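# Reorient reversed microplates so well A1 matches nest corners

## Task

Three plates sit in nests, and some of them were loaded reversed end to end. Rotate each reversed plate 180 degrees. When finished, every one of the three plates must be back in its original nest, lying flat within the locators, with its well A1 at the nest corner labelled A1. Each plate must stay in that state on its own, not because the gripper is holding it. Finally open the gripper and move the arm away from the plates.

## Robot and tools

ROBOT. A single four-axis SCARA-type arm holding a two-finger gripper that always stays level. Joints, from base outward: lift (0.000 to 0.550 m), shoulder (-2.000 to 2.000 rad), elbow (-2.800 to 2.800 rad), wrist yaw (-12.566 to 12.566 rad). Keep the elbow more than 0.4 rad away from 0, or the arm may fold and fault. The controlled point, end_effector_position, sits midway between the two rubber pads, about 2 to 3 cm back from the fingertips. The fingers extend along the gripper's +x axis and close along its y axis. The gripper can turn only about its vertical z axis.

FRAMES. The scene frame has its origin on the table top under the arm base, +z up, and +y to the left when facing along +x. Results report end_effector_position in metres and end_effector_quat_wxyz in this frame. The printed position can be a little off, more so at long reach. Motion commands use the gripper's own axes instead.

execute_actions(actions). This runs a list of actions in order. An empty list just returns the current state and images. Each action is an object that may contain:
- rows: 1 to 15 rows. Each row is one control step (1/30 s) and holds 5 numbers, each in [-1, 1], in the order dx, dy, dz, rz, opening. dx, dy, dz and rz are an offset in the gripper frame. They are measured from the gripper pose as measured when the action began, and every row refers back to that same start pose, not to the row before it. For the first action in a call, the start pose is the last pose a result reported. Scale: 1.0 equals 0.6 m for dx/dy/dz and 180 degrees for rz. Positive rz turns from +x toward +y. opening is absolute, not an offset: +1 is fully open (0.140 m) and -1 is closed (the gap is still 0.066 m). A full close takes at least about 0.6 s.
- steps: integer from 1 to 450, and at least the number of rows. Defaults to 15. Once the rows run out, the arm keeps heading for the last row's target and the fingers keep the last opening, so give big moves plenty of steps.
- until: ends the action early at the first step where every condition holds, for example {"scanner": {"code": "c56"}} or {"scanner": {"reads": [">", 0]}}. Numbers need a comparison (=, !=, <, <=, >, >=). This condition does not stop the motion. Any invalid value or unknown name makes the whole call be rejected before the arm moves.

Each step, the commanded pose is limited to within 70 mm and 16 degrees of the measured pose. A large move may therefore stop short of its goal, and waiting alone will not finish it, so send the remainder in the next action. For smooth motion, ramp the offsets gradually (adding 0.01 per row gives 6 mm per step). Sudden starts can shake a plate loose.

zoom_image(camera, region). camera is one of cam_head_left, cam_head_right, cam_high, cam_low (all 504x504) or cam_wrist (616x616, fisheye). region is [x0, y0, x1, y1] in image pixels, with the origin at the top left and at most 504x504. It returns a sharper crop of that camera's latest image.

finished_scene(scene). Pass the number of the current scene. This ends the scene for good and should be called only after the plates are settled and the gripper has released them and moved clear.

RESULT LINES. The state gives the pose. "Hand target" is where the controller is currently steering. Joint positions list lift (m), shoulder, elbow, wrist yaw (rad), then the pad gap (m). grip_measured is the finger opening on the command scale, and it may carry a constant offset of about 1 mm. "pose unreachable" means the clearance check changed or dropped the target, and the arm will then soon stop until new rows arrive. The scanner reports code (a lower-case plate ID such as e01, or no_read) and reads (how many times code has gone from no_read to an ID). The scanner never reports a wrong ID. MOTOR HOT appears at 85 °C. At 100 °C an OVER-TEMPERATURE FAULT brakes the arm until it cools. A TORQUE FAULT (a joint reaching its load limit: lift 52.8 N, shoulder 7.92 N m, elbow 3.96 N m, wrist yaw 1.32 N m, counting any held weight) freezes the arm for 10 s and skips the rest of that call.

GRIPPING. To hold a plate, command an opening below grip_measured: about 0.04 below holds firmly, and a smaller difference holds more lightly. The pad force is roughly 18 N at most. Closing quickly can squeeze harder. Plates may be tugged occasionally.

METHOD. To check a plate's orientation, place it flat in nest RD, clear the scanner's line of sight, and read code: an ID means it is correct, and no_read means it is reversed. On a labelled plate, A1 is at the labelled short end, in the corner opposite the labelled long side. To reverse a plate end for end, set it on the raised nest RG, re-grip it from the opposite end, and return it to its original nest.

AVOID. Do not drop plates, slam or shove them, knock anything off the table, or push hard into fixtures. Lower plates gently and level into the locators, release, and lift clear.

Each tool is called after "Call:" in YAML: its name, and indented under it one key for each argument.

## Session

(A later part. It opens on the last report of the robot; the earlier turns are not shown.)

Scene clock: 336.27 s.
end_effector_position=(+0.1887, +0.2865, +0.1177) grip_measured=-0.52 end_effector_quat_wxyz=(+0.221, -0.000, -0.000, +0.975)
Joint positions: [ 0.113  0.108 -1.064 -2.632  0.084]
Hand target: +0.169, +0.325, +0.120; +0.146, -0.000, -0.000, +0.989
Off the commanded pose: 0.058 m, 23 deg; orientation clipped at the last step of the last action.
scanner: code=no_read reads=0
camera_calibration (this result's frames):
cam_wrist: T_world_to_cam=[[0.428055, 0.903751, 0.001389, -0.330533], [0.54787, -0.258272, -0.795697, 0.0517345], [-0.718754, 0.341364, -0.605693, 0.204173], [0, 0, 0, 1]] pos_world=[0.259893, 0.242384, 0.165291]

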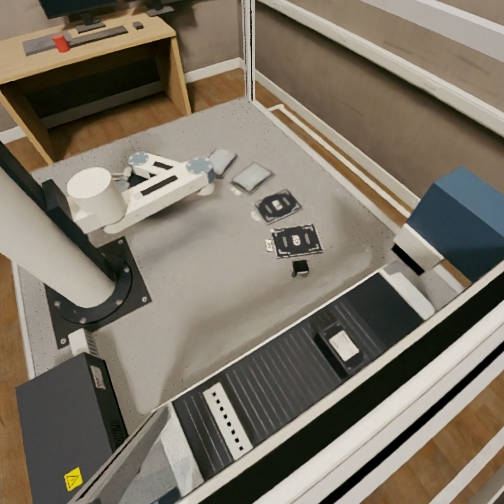

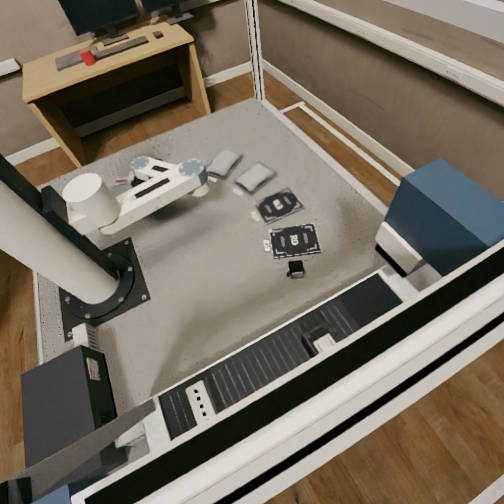

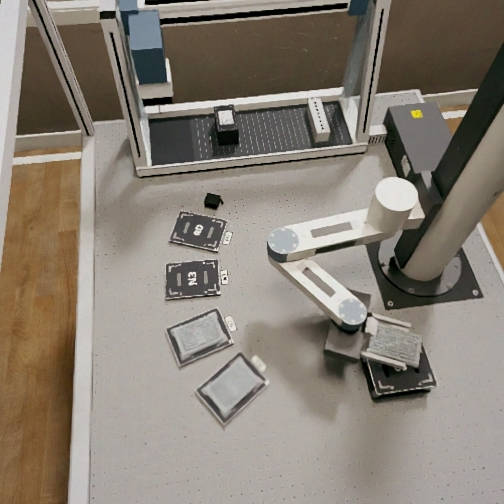

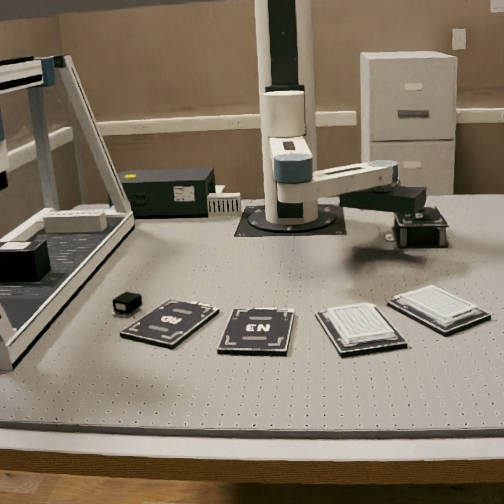

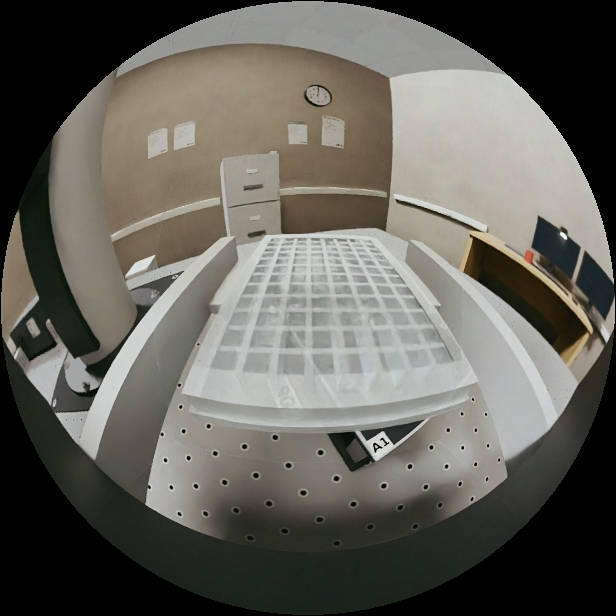

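Call:
execute_actions:
  actions:
    - {"rows": [[0.06,-0.055,0,0.06,-0.57],[0.063,-0.059,-0.002,0.08,-0.57],[0.066,-0.063,-0.003,0.105,-0.57],[0.0688,-0.0678,-0.0045,0.1421,-0.57]], "steps": 16}

Scene clock: 342.17 s.
end_effector_position=(+0.1689, +0.3410, +0.1150) grip_measured=-0.52 end_effector_quat_wxyz=(-0.000, -0.000, -0.000, +1.000)
Joint positions: [ 0.11   0.483 -1.558 -2.066  0.084]
Hand target: +0.169, +0.341, +0.115; -0.000, -0.000, -0.000, +1.000
Off the commanded pose: 0.000 m, 0 deg.
scanner: code=no_read reads=0
camera_calibration (this result's frames):
cam_wrist: T_world_to_cam=[[-0.00428677, 0.99999, 0.001389, -0.331091], [0.605683, 0.00370169, -0.795697, -0.0246077], [-0.795694, -0.00256968, -0.605693, 0.299999], [0, 0, 0, 1]] pos_world=[0.252193, 0.33195, 0.162587]

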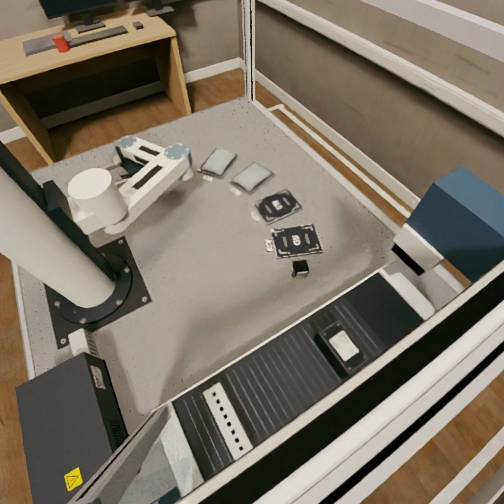

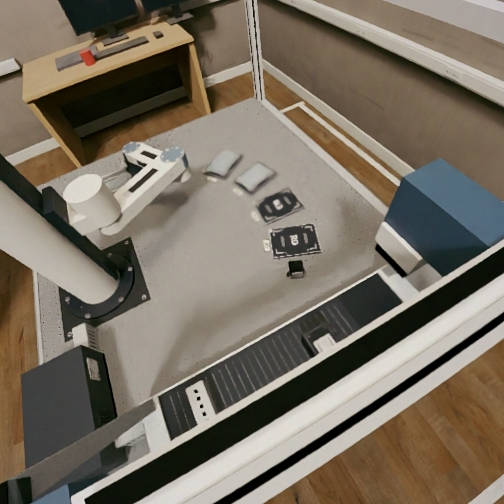

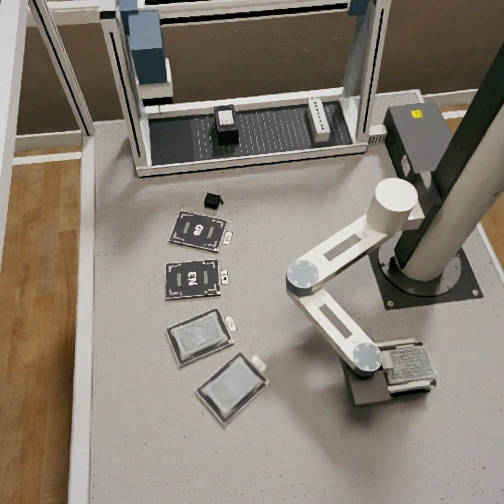

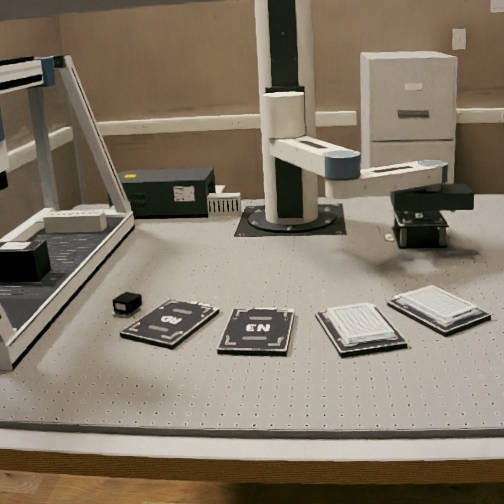

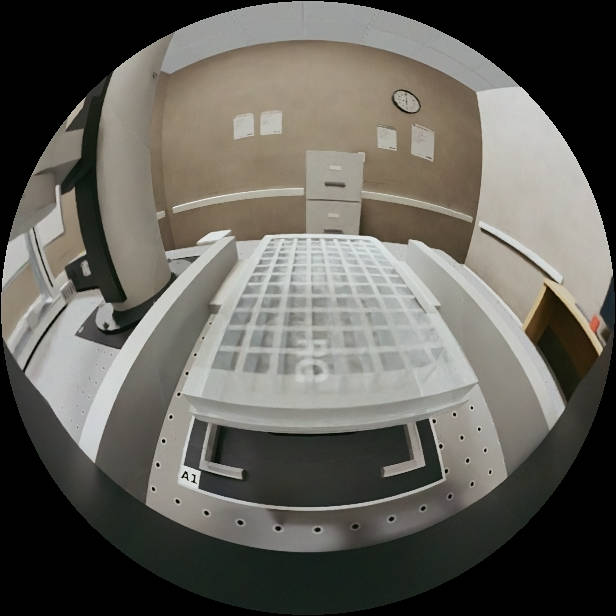

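Call:
zoom_image:
  camera: "cam_wrist"
  region: [165, 410, 265, 510]

Call:
zoom_image:
  camera: "cam_wrist"
  region: [365, 405, 465, 505]

Region (165, 410, 265, 510) of cam_wrist's 616x616 image, scaled by 5.040, with more detail than that image has.

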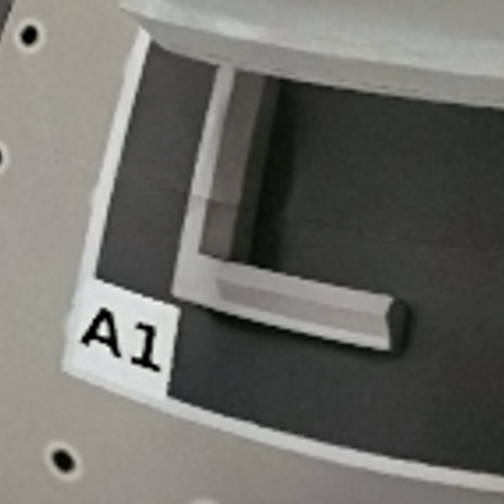

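Region (365, 405, 465, 505) of cam_wrist's 616x616 image, scaled by 5.040, with more detail than that image has.

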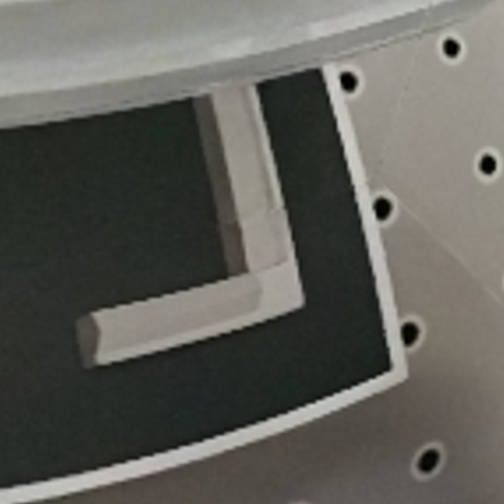

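Call:
execute_actions:
  actions:
    - {"rows": [[-0.003,0.002,-0.003,0,-0.57],[-0.007,0.005,-0.01,0.001,-0.57],[-0.012,0.009,-0.02,0.001,-0.57],[-0.0157,0.0113,-0.03,0.0017,-0.57],[-0.0157,0.0113,-0.038,0.0017,-0.57]], "steps": 12}

Call:
zoom_image:
  camera: "cam_wrist"
  region: [160, 380, 260, 480]

Call:
zoom_image:
  camera: "cam_wrist"
  region: [400, 370, 500, 470]

Scene clock: 377.33 s.
end_effector_position=(+0.1784, +0.3343, +0.0921) grip_measured=-0.52 end_effector_quat_wxyz=(-0.003, -0.000, -0.000, +1.000)
Joint positions: [ 0.087  0.448 -1.547 -2.037  0.084]
Hand target: +0.178, +0.334, +0.092; -0.003, -0.000, -0.000, +1.000
Off the commanded pose: 0.000 m, 0 deg.
scanner: code=no_read reads=0
camera_calibration (this result's frames):
cam_wrist: T_world_to_cam=[[-0.00895198, 0.999959, 0.001389, -0.323496], [0.605659, 0.00652734, -0.795697, -0.0495045], [-0.795674, -0.0062818, -0.605693, 0.294973], [0, 0, 0, 1]] pos_world=[0.261789, 0.325659, 0.139722]

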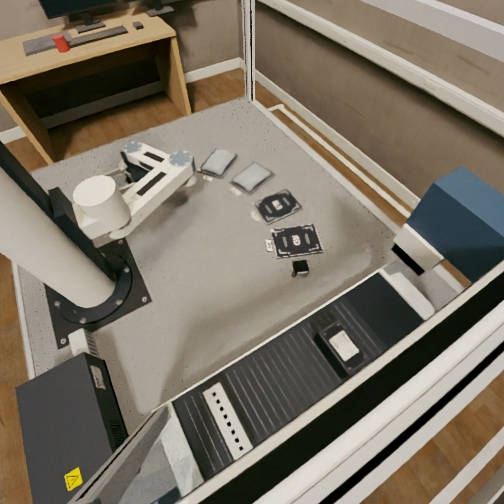

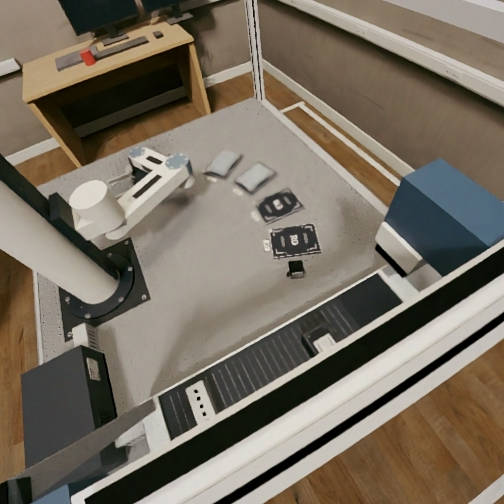

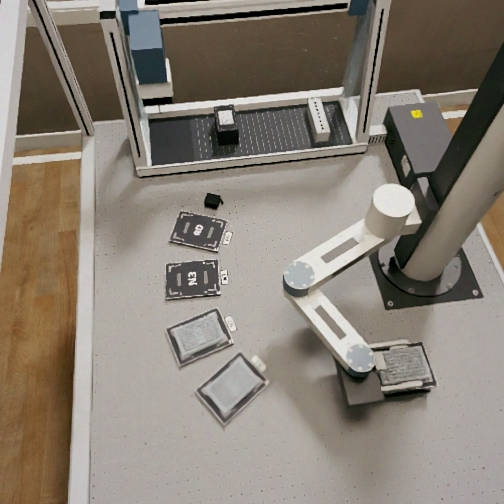

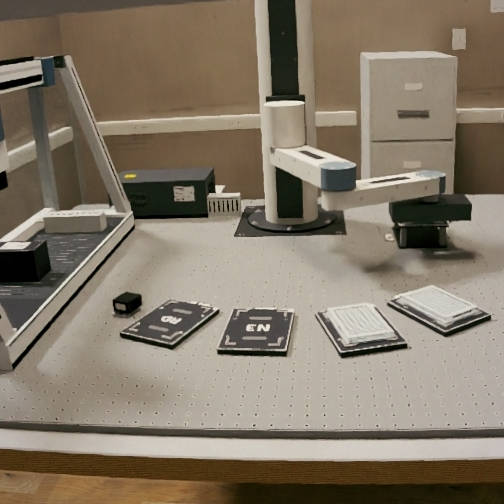

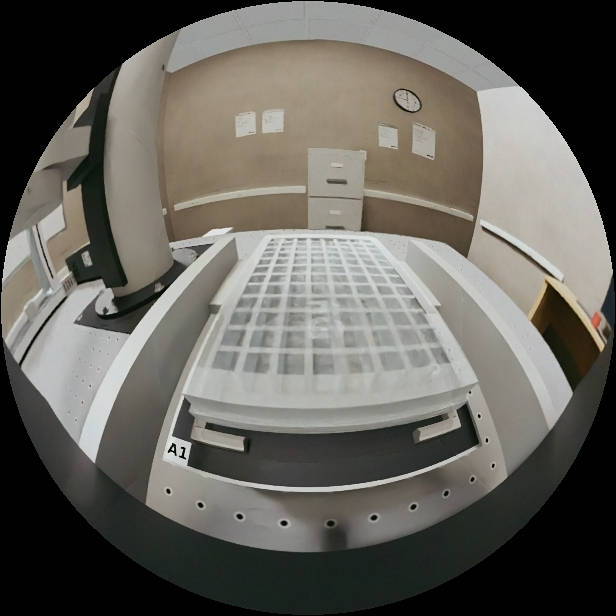

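Region (160, 380, 260, 480) of cam_wrist's 616x616 image, scaled by 5.040, with more detail than that image has.

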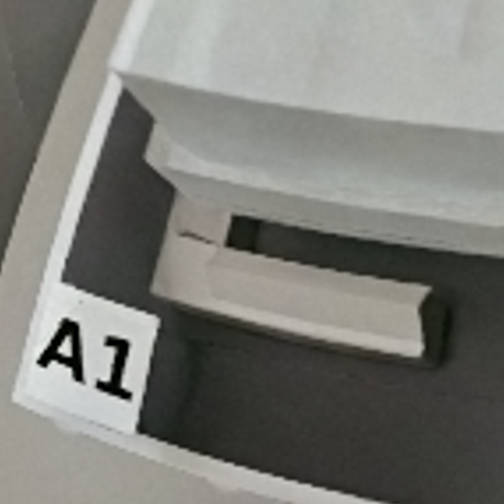

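Region (400, 370, 500, 470) of cam_wrist's 616x616 image, scaled by 5.040, with more detail than that image has.

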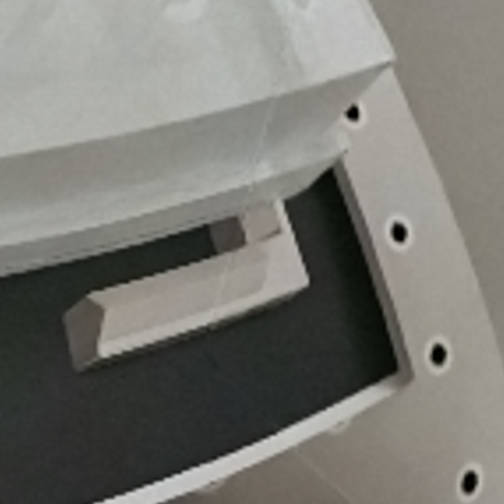

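Call:
execute_actions:
  actions:
    - {"rows": [[0,0,-0.003,0,-0.57],[0,0,-0.007,0,-0.57],[0,0,-0.011,0,-0.57],[0,0,-0.014,0,-0.57],[0,0,-0.0163,0,-0.57],[0,0,-0.0163,0,-0.57],[0,0,-0.0163,0,-0.57],[0,0,-0.0163,0,-0.57],[0,0,-0.0163,0,-0.5],[0,0,-0.0163,0,-0.42],[0,0,-0.0163,0,-0.3],[0,0,-0.0163,0,-0.2]], "steps": 15}

Call:
zoom_image:
  camera: "cam_wrist"
  region: [140, 220, 520, 480]

Scene clock: 406.67 s.
end_effector_position=(+0.1784, +0.3343, +0.0823) grip_measured=-0.20 end_effector_quat_wxyz=(-0.003, -0.000, -0.000, +1.000)
Joint positions: [ 0.077  0.448 -1.547 -2.037  0.096]
Hand target: +0.178, +0.334, +0.082; -0.003, -0.000, -0.000, +1.000
Off the commanded pose: 0.000 m, 0 deg.
scanner: code=no_read reads=0
camera_calibration (this result's frames):
cam_wrist: T_world_to_cam=[[-0.00931406, 0.999956, 0.001389, -0.323355], [0.605657, 0.00674665, -0.795697, -0.0573794], [-0.795671, -0.00656992, -0.605693, 0.28909], [0, 0, 0, 1]] pos_world=[0.261761, 0.325627, 0.129892]

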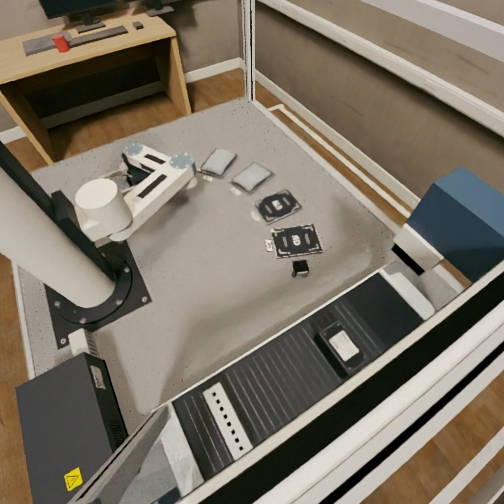

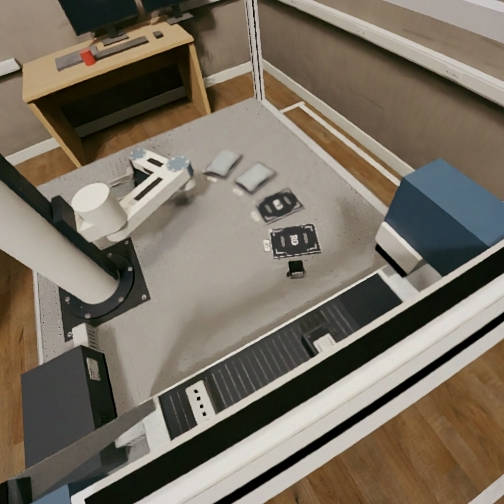

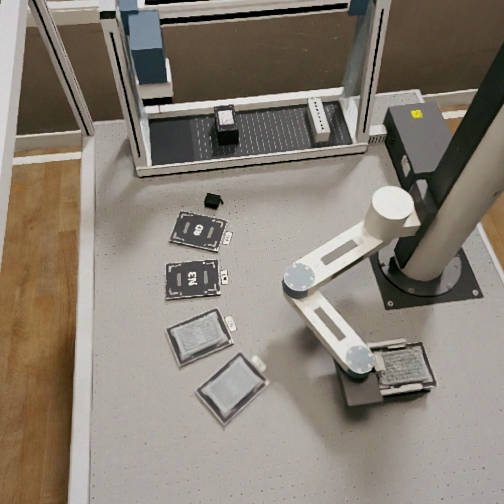

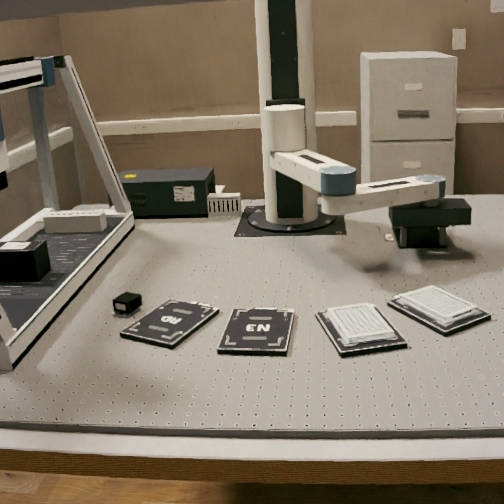

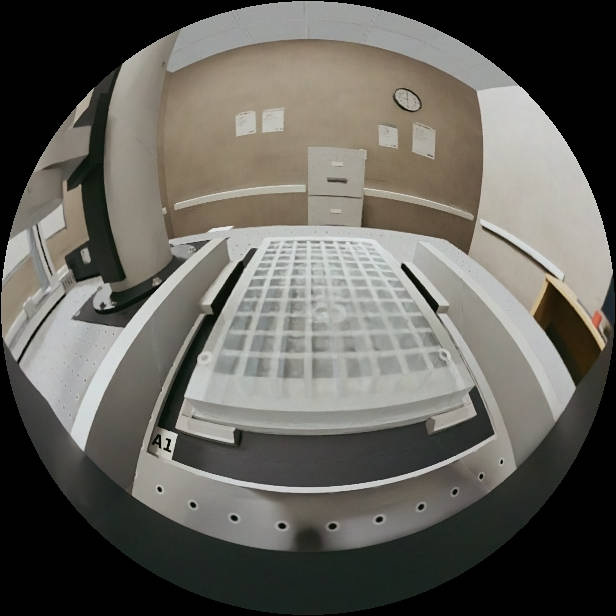

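Region (140, 220, 520, 480) of cam_wrist's 616x616 image, scaled by 1.326, with more detail than that image has; it fills the top 345 rows of this view, and the rest is white.

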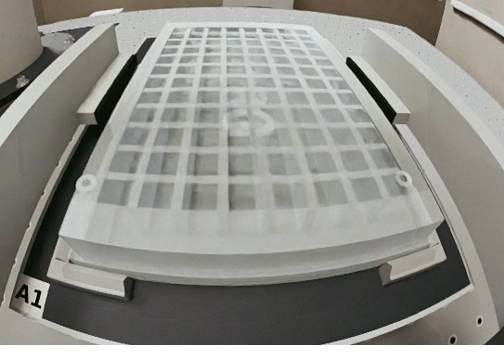

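Call:
execute_actions:
  actions:
    - {"rows": [[0,0,0.01,0,-0.2],[0,0,0.022,0,-0.2],[0,0,0.033,0,-0.2]], "steps": 7}
    - {"rows": [[-0.003,0,0,0.03,-0.2],[-0.003,0,0,0.08,-0.2],[-0.003,0,0,0.2,-0.2],[-0.003,0,0,0.4,-0.2],[-0.003,0,0,0.6,-0.2],[-0.003,0,0,0.8,-0.2],[-0.003,0,0,0.9,-0.2],[-0.003,0,0,0.9,-0.2],[-0.003,0,0,0.9,-0.2],[-0.003,0,0,0.999,-0.2]], "steps": 45}

Scene clock: 412.67 s.
end_effector_position=(+0.1775, +0.3350, +0.1021) grip_measured=-0.20 end_effector_quat_wxyz=(+0.986, +0.000, +0.000, -0.170)
Joint positions: [ 0.097  1.275 -1.77   0.154  0.096]
Hand target: +0.178, +0.335, +0.102; +0.997, +0.000, +0.000, -0.075
Off the commanded pose: 0.003 m, 20 deg; orientation clipped at the last step of the last action.
scanner: code=no_read reads=0
camera_calibration (this result's frames):
cam_wrist: T_world_to_cam=[[-0.330674, -0.943744, 0.001389, 0.384059], [-0.571986, 0.199244, -0.795697, 0.103489], [0.750658, -0.263911, -0.605693, 0.112159], [0, 0, 0, 1]] pos_world=[0.101999, 0.371434, 0.149746]

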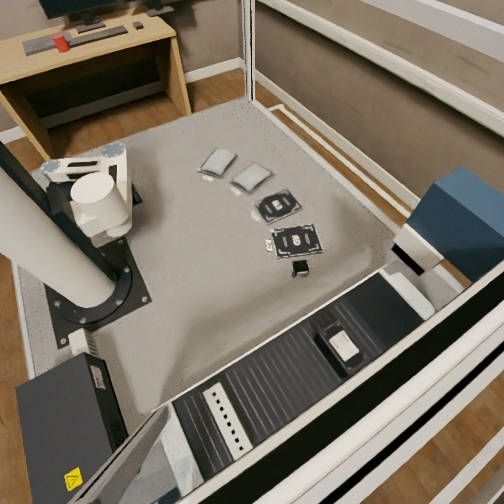

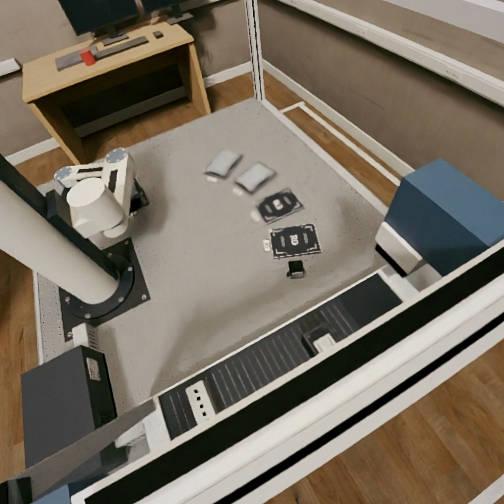

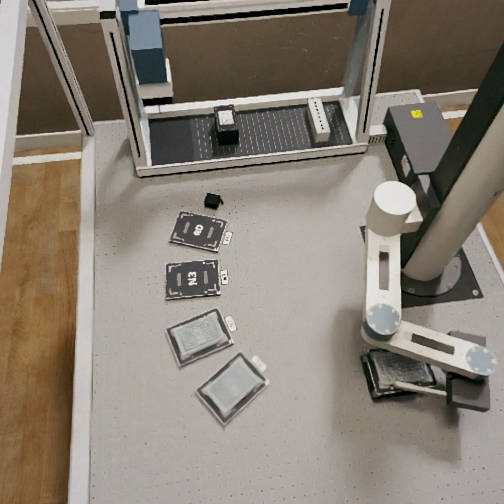

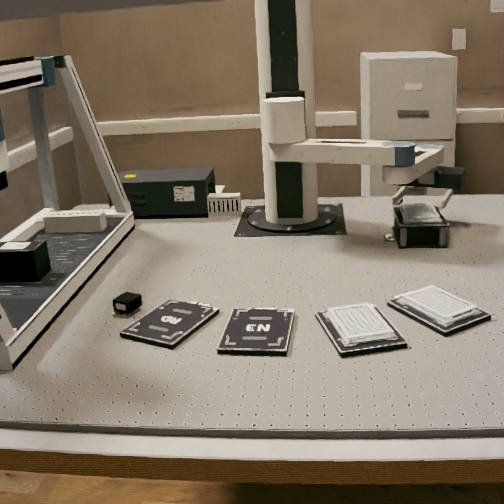

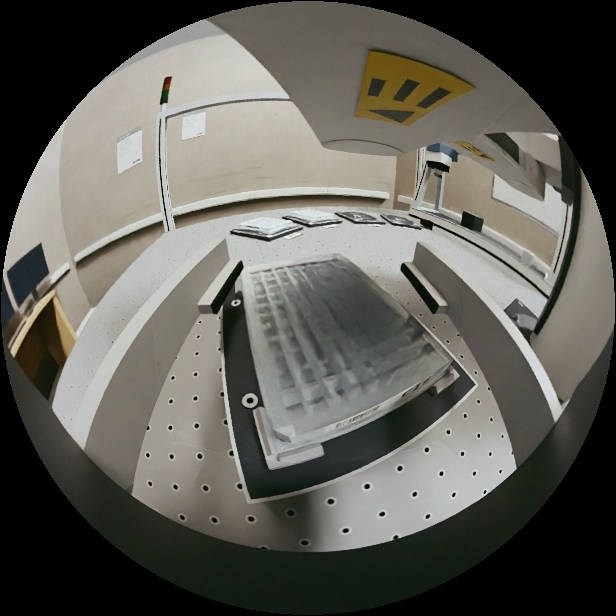

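Call:
execute_actions:
  actions:
    - {"rows": [[0.0047,0.0003,-0.008,0.1103,-0.2]], "steps": 10}

Call:
zoom_image:
  camera: "cam_wrist"
  region: [160, 380, 270, 490]

Call:
zoom_image:
  camera: "cam_wrist"
  region: [385, 370, 495, 480]

Scene clock: 420.87 s.
end_effector_position=(+0.1801, +0.3342, +0.0973) grip_measured=-0.20 end_effector_quat_wxyz=(+1.000, +0.000, +0.000, +0.003)
Joint positions: [ 0.092  1.226 -1.521  0.301  0.096]
Hand target: +0.180, +0.334, +0.097; +1.000, +0.000, +0.000, +0.003
Off the commanded pose: 0.000 m, 0 deg.
scanner: code=no_read reads=0
camera_calibration (this result's frames):
cam_wrist: T_world_to_cam=[[0.00979418, -0.999951, 0.001389, 0.341636], [-0.605654, -0.00703745, -0.795697, 0.176284], [0.795668, 0.00695195, -0.605693, 0.00842412], [0, 0, 0, 1]] pos_world=[0.0967183, 0.342802, 0.144897]

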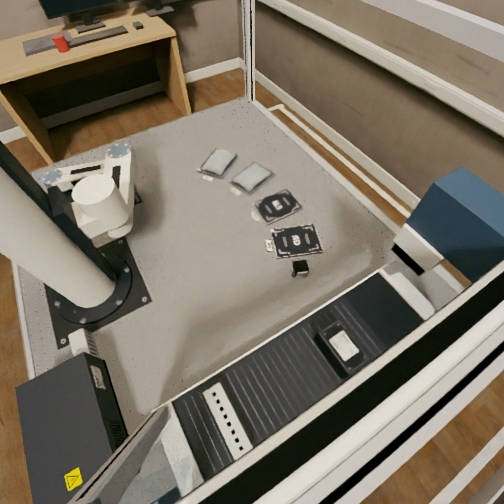

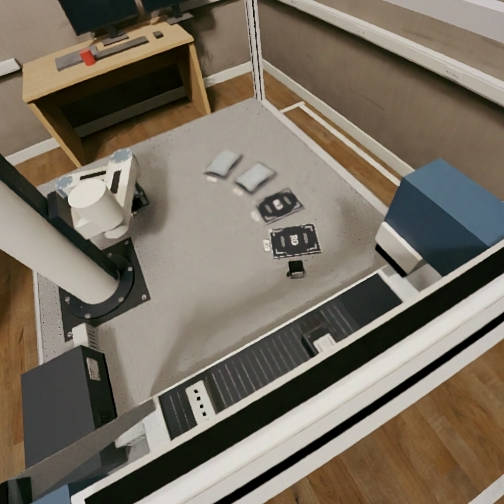

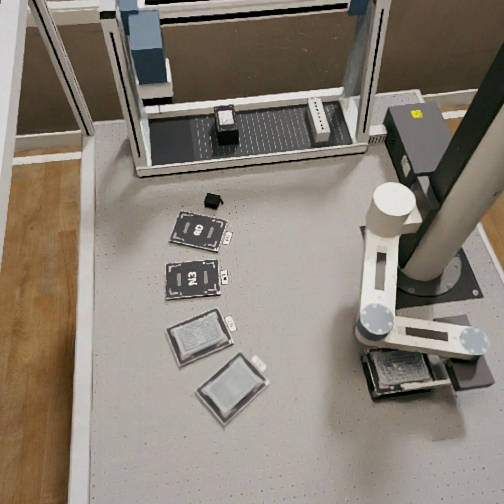

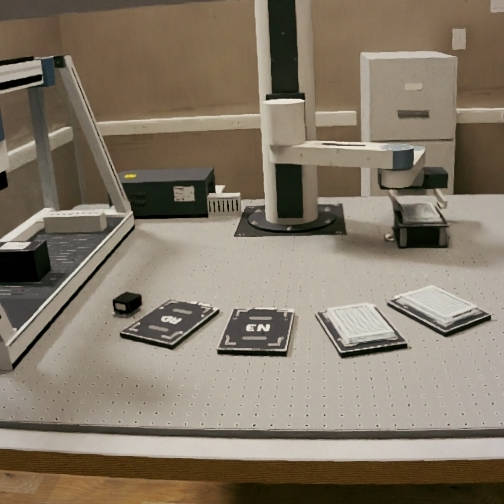

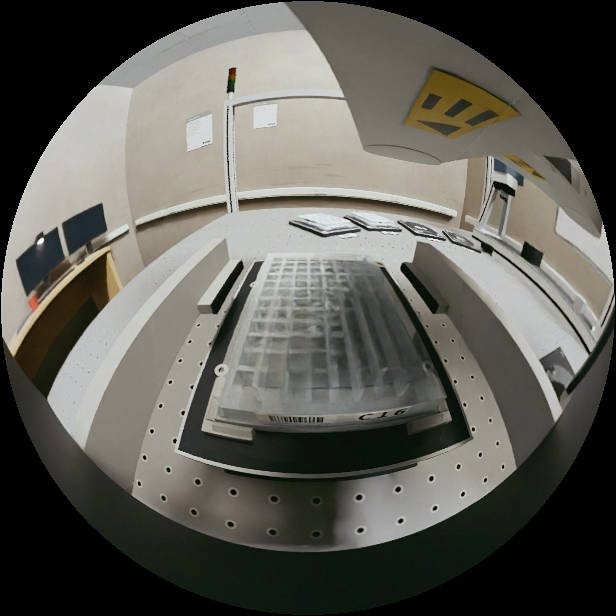

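Region (160, 380, 270, 490) of cam_wrist's 616x616 image, scaled by 4.582, with more detail than that image has.

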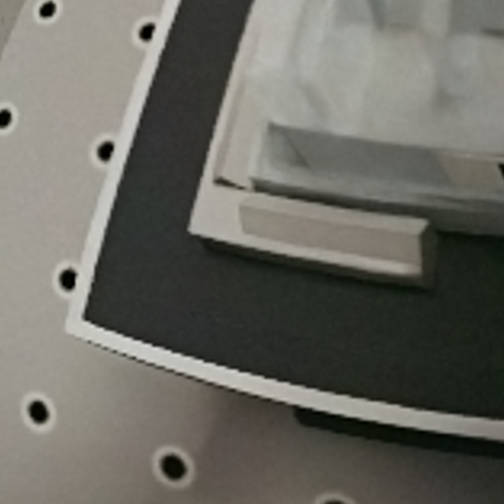

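Region (385, 370, 495, 480) of cam_wrist's 616x616 image, scaled by 4.582, with more detail than that image has.

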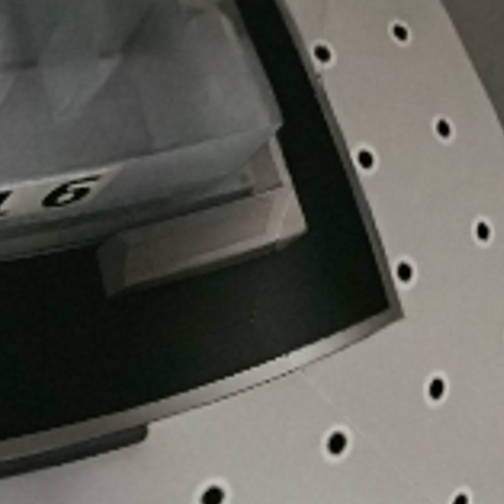

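Call:
execute_actions:
  actions:
    - {"rows": [[0.003,-0.0015,-0.008,-0.001,-0.2],[0.003,-0.0015,-0.018,-0.001,-0.22],[0.003,-0.0015,-0.0272,-0.001,-0.25],[0.003,-0.0015,-0.0272,-0.001,-0.28],[0.003,-0.0015,-0.0272,-0.001,-0.31],[0.003,-0.0015,-0.0272,-0.001,-0.36],[0.003,-0.0015,-0.0272,-0.001,-0.41],[0.003,-0.0015,-0.0272,-0.001,-0.45],[0.003,-0.0015,-0.0272,-0.001,-0.475],[0.003,-0.0015,-0.0272,-0.001,-0.5],[0.003,-0.0015,-0.0272,-0.001,-0.52],[0.003,-0.0015,-0.0272,-0.001,-0.54],[0.003,-0.0015,-0.0272,-0.001,-0.56],[0.003,-0.0015,-0.0272,-0.001,-0.575]], "steps": 17}

Call:
zoom_image:
  camera: "cam_wrist"
  region: [160, 350, 270, 460]

Call:
zoom_image:
  camera: "cam_wrist"
  region: [400, 340, 510, 450]

Scene clock: 468.07 s.
end_effector_position=(+0.1819, +0.3335, +0.0813) grip_measured=-0.57 end_effector_quat_wxyz=(+1.000, +0.000, +0.000, +0.002)
Joint positions: [ 0.076  1.219 -1.516  0.3    0.082]
Hand target: +0.182, +0.333, +0.081; +1.000, +0.000, +0.000, +0.001
Off the commanded pose: 0.000 m, 0 deg.
scanner: code=no_read reads=0
camera_calibration (this result's frames):
cam_wrist: T_world_to_cam=[[0.00753856, -0.999971, 0.001389, 0.341338], [-0.605668, -0.00567125, -0.795697, 0.164219], [0.795682, 0.00515714, -0.605693, -0.00208682], [0, 0, 0, 1]] pos_world=[0.0985495, 0.34227, 0.128931]

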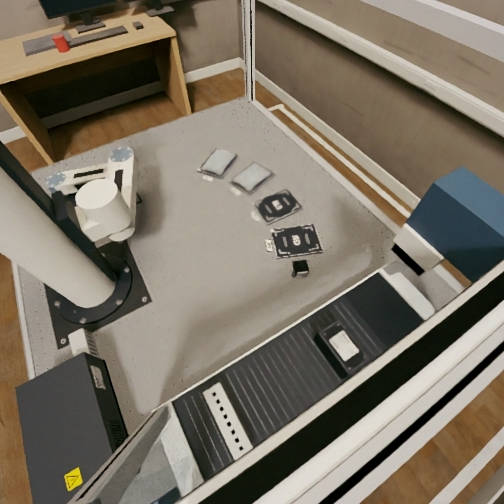

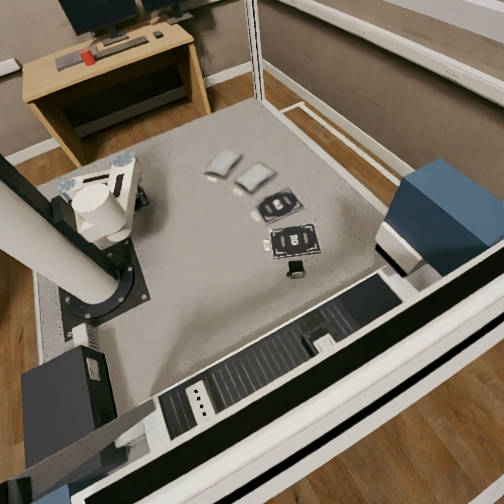

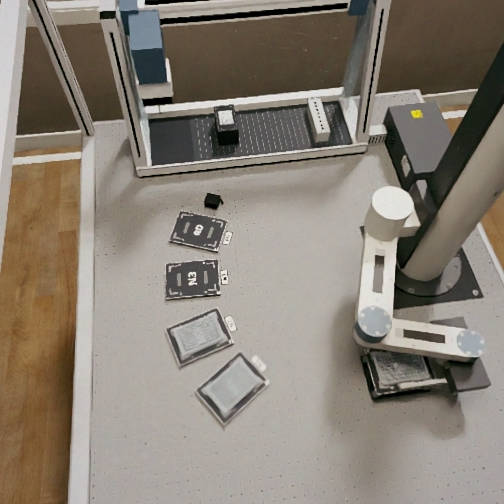

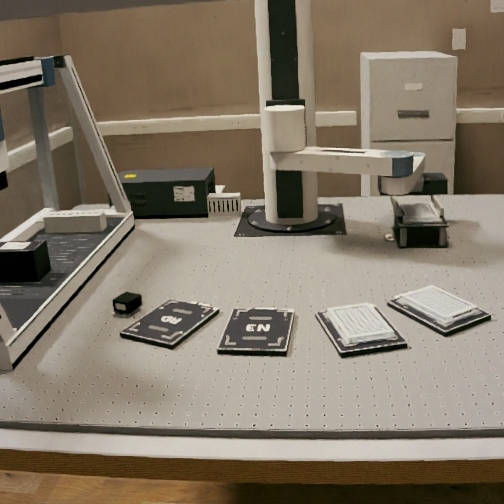

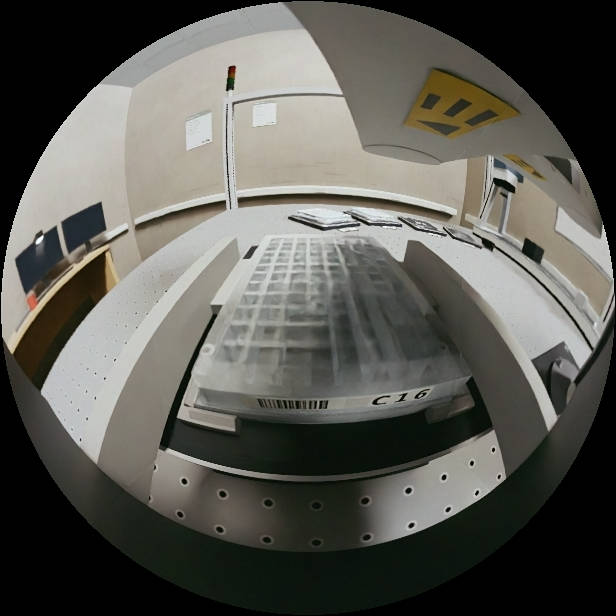

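Region (160, 350, 270, 460) of cam_wrist's 616x616 image, scaled by 4.582, with more detail than that image has.

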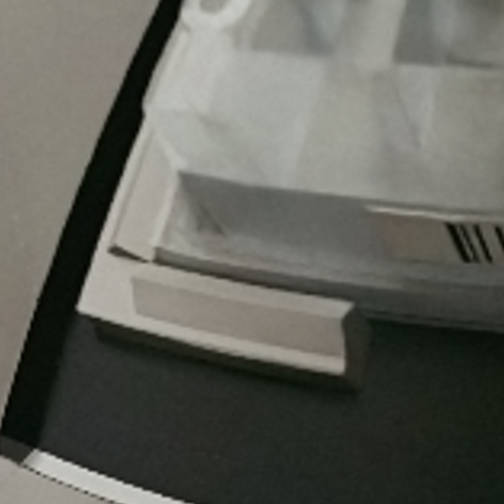

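Region (400, 340, 510, 450) of cam_wrist's 616x616 image, scaled by 4.582, with more detail than that image has.

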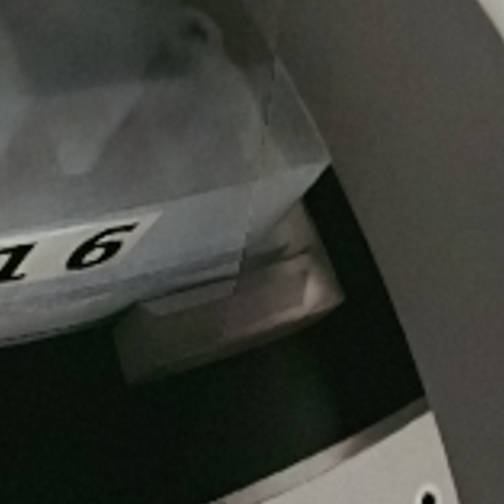

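Call:
execute_actions:
  actions:
    - {"rows": [[0,0,0,0,-0.59],[0,0,0,0,-0.605],[0,0,0,0,-0.62],[0,0,0,0,-0.635]], "steps": 7}

Call:
zoom_image:
  camera: "cam_wrist"
  region: [160, 350, 270, 460]

Call:
zoom_image:
  camera: "cam_wrist"
  region: [400, 340, 510, 450]

Call:
zoom_image:
  camera: "cam_wrist"
  region: [200, 220, 440, 330]

Scene clock: 480.47 s.
end_effector_position=(+0.1819, +0.3336, +0.0814) grip_measured=-0.59 end_effector_quat_wxyz=(+1.000, +0.000, +0.000, +0.002)
Joint positions: [ 0.076  1.219 -1.516  0.301  0.081]
Hand target: +0.182, +0.333, +0.081; +1.000, +0.000, +0.000, +0.002
Off the commanded pose: 0.000 m, 0 deg.
scanner: code=no_read reads=0
camera_calibration (this result's frames):
cam_wrist: T_world_to_cam=[[0.00800486, -0.999967, 0.001389, 0.341372], [-0.605665, -0.00595369, -0.795697, 0.164428], [0.795679, 0.00552818, -0.605693, -0.00215142], [0, 0, 0, 1]] pos_world=[0.0985674, 0.342352, 0.129057]

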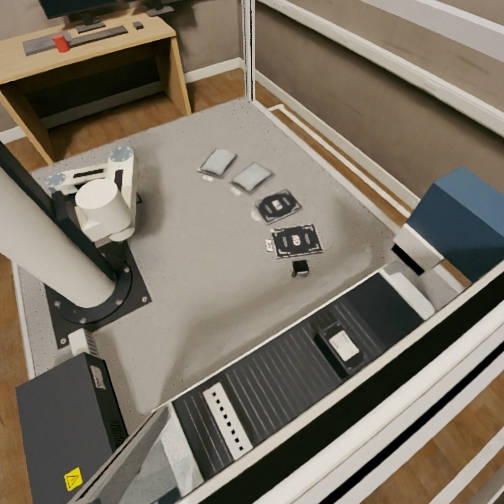

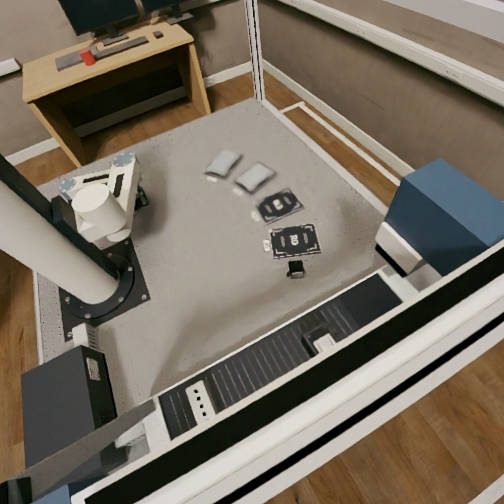

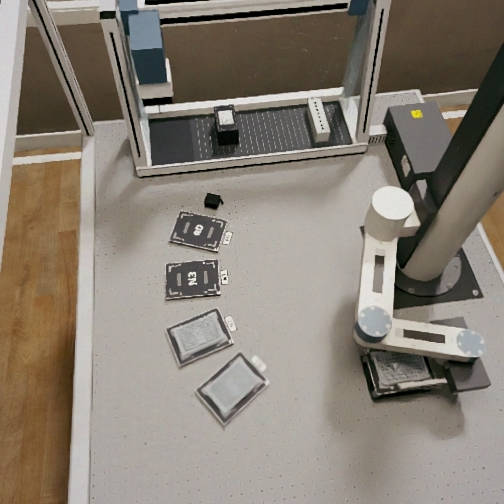

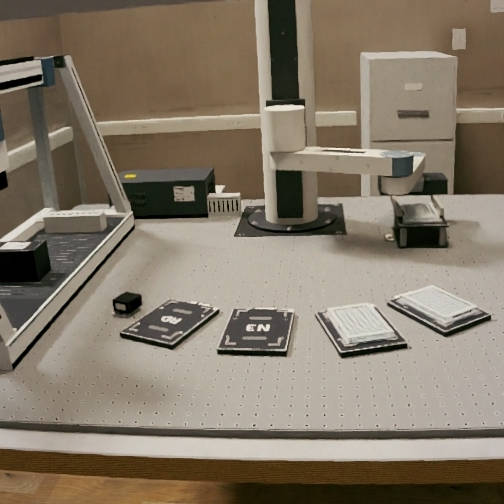

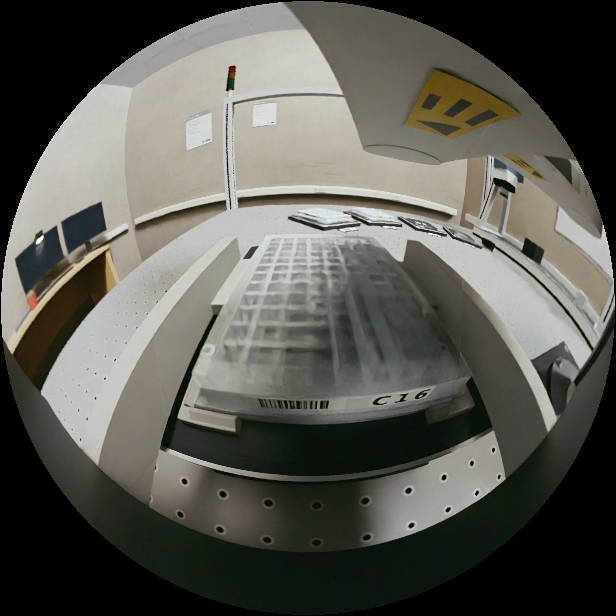

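Region (160, 350, 270, 460) of cam_wrist's 616x616 image, scaled by 4.582, with more detail than that image has.

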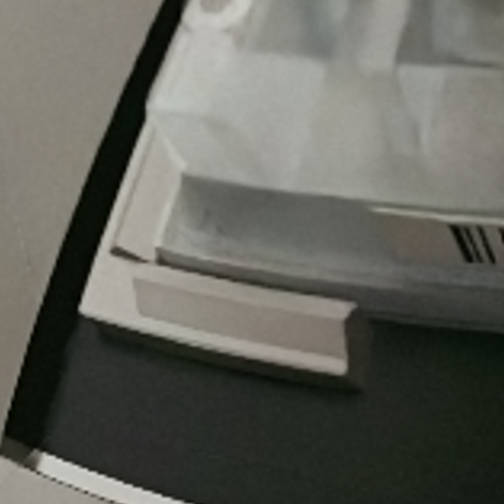

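Region (400, 340, 510, 450) of cam_wrist's 616x616 image, scaled by 4.582, with more detail than that image has.

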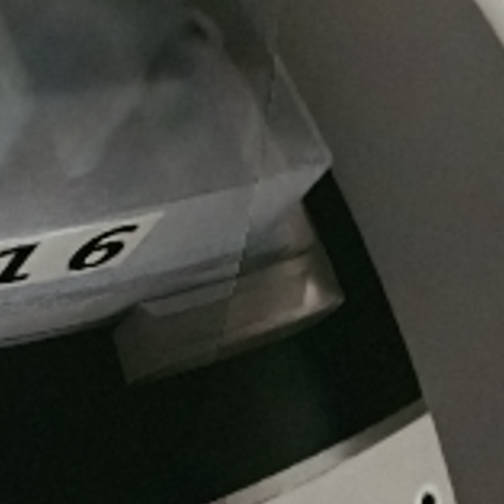

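Region (200, 220, 440, 330) of cam_wrist's 616x616 image, scaled by 2.100, with more detail than that image has; it fills the top 231 rows of this view, and the rest is white.

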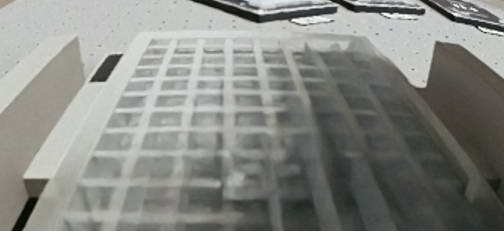

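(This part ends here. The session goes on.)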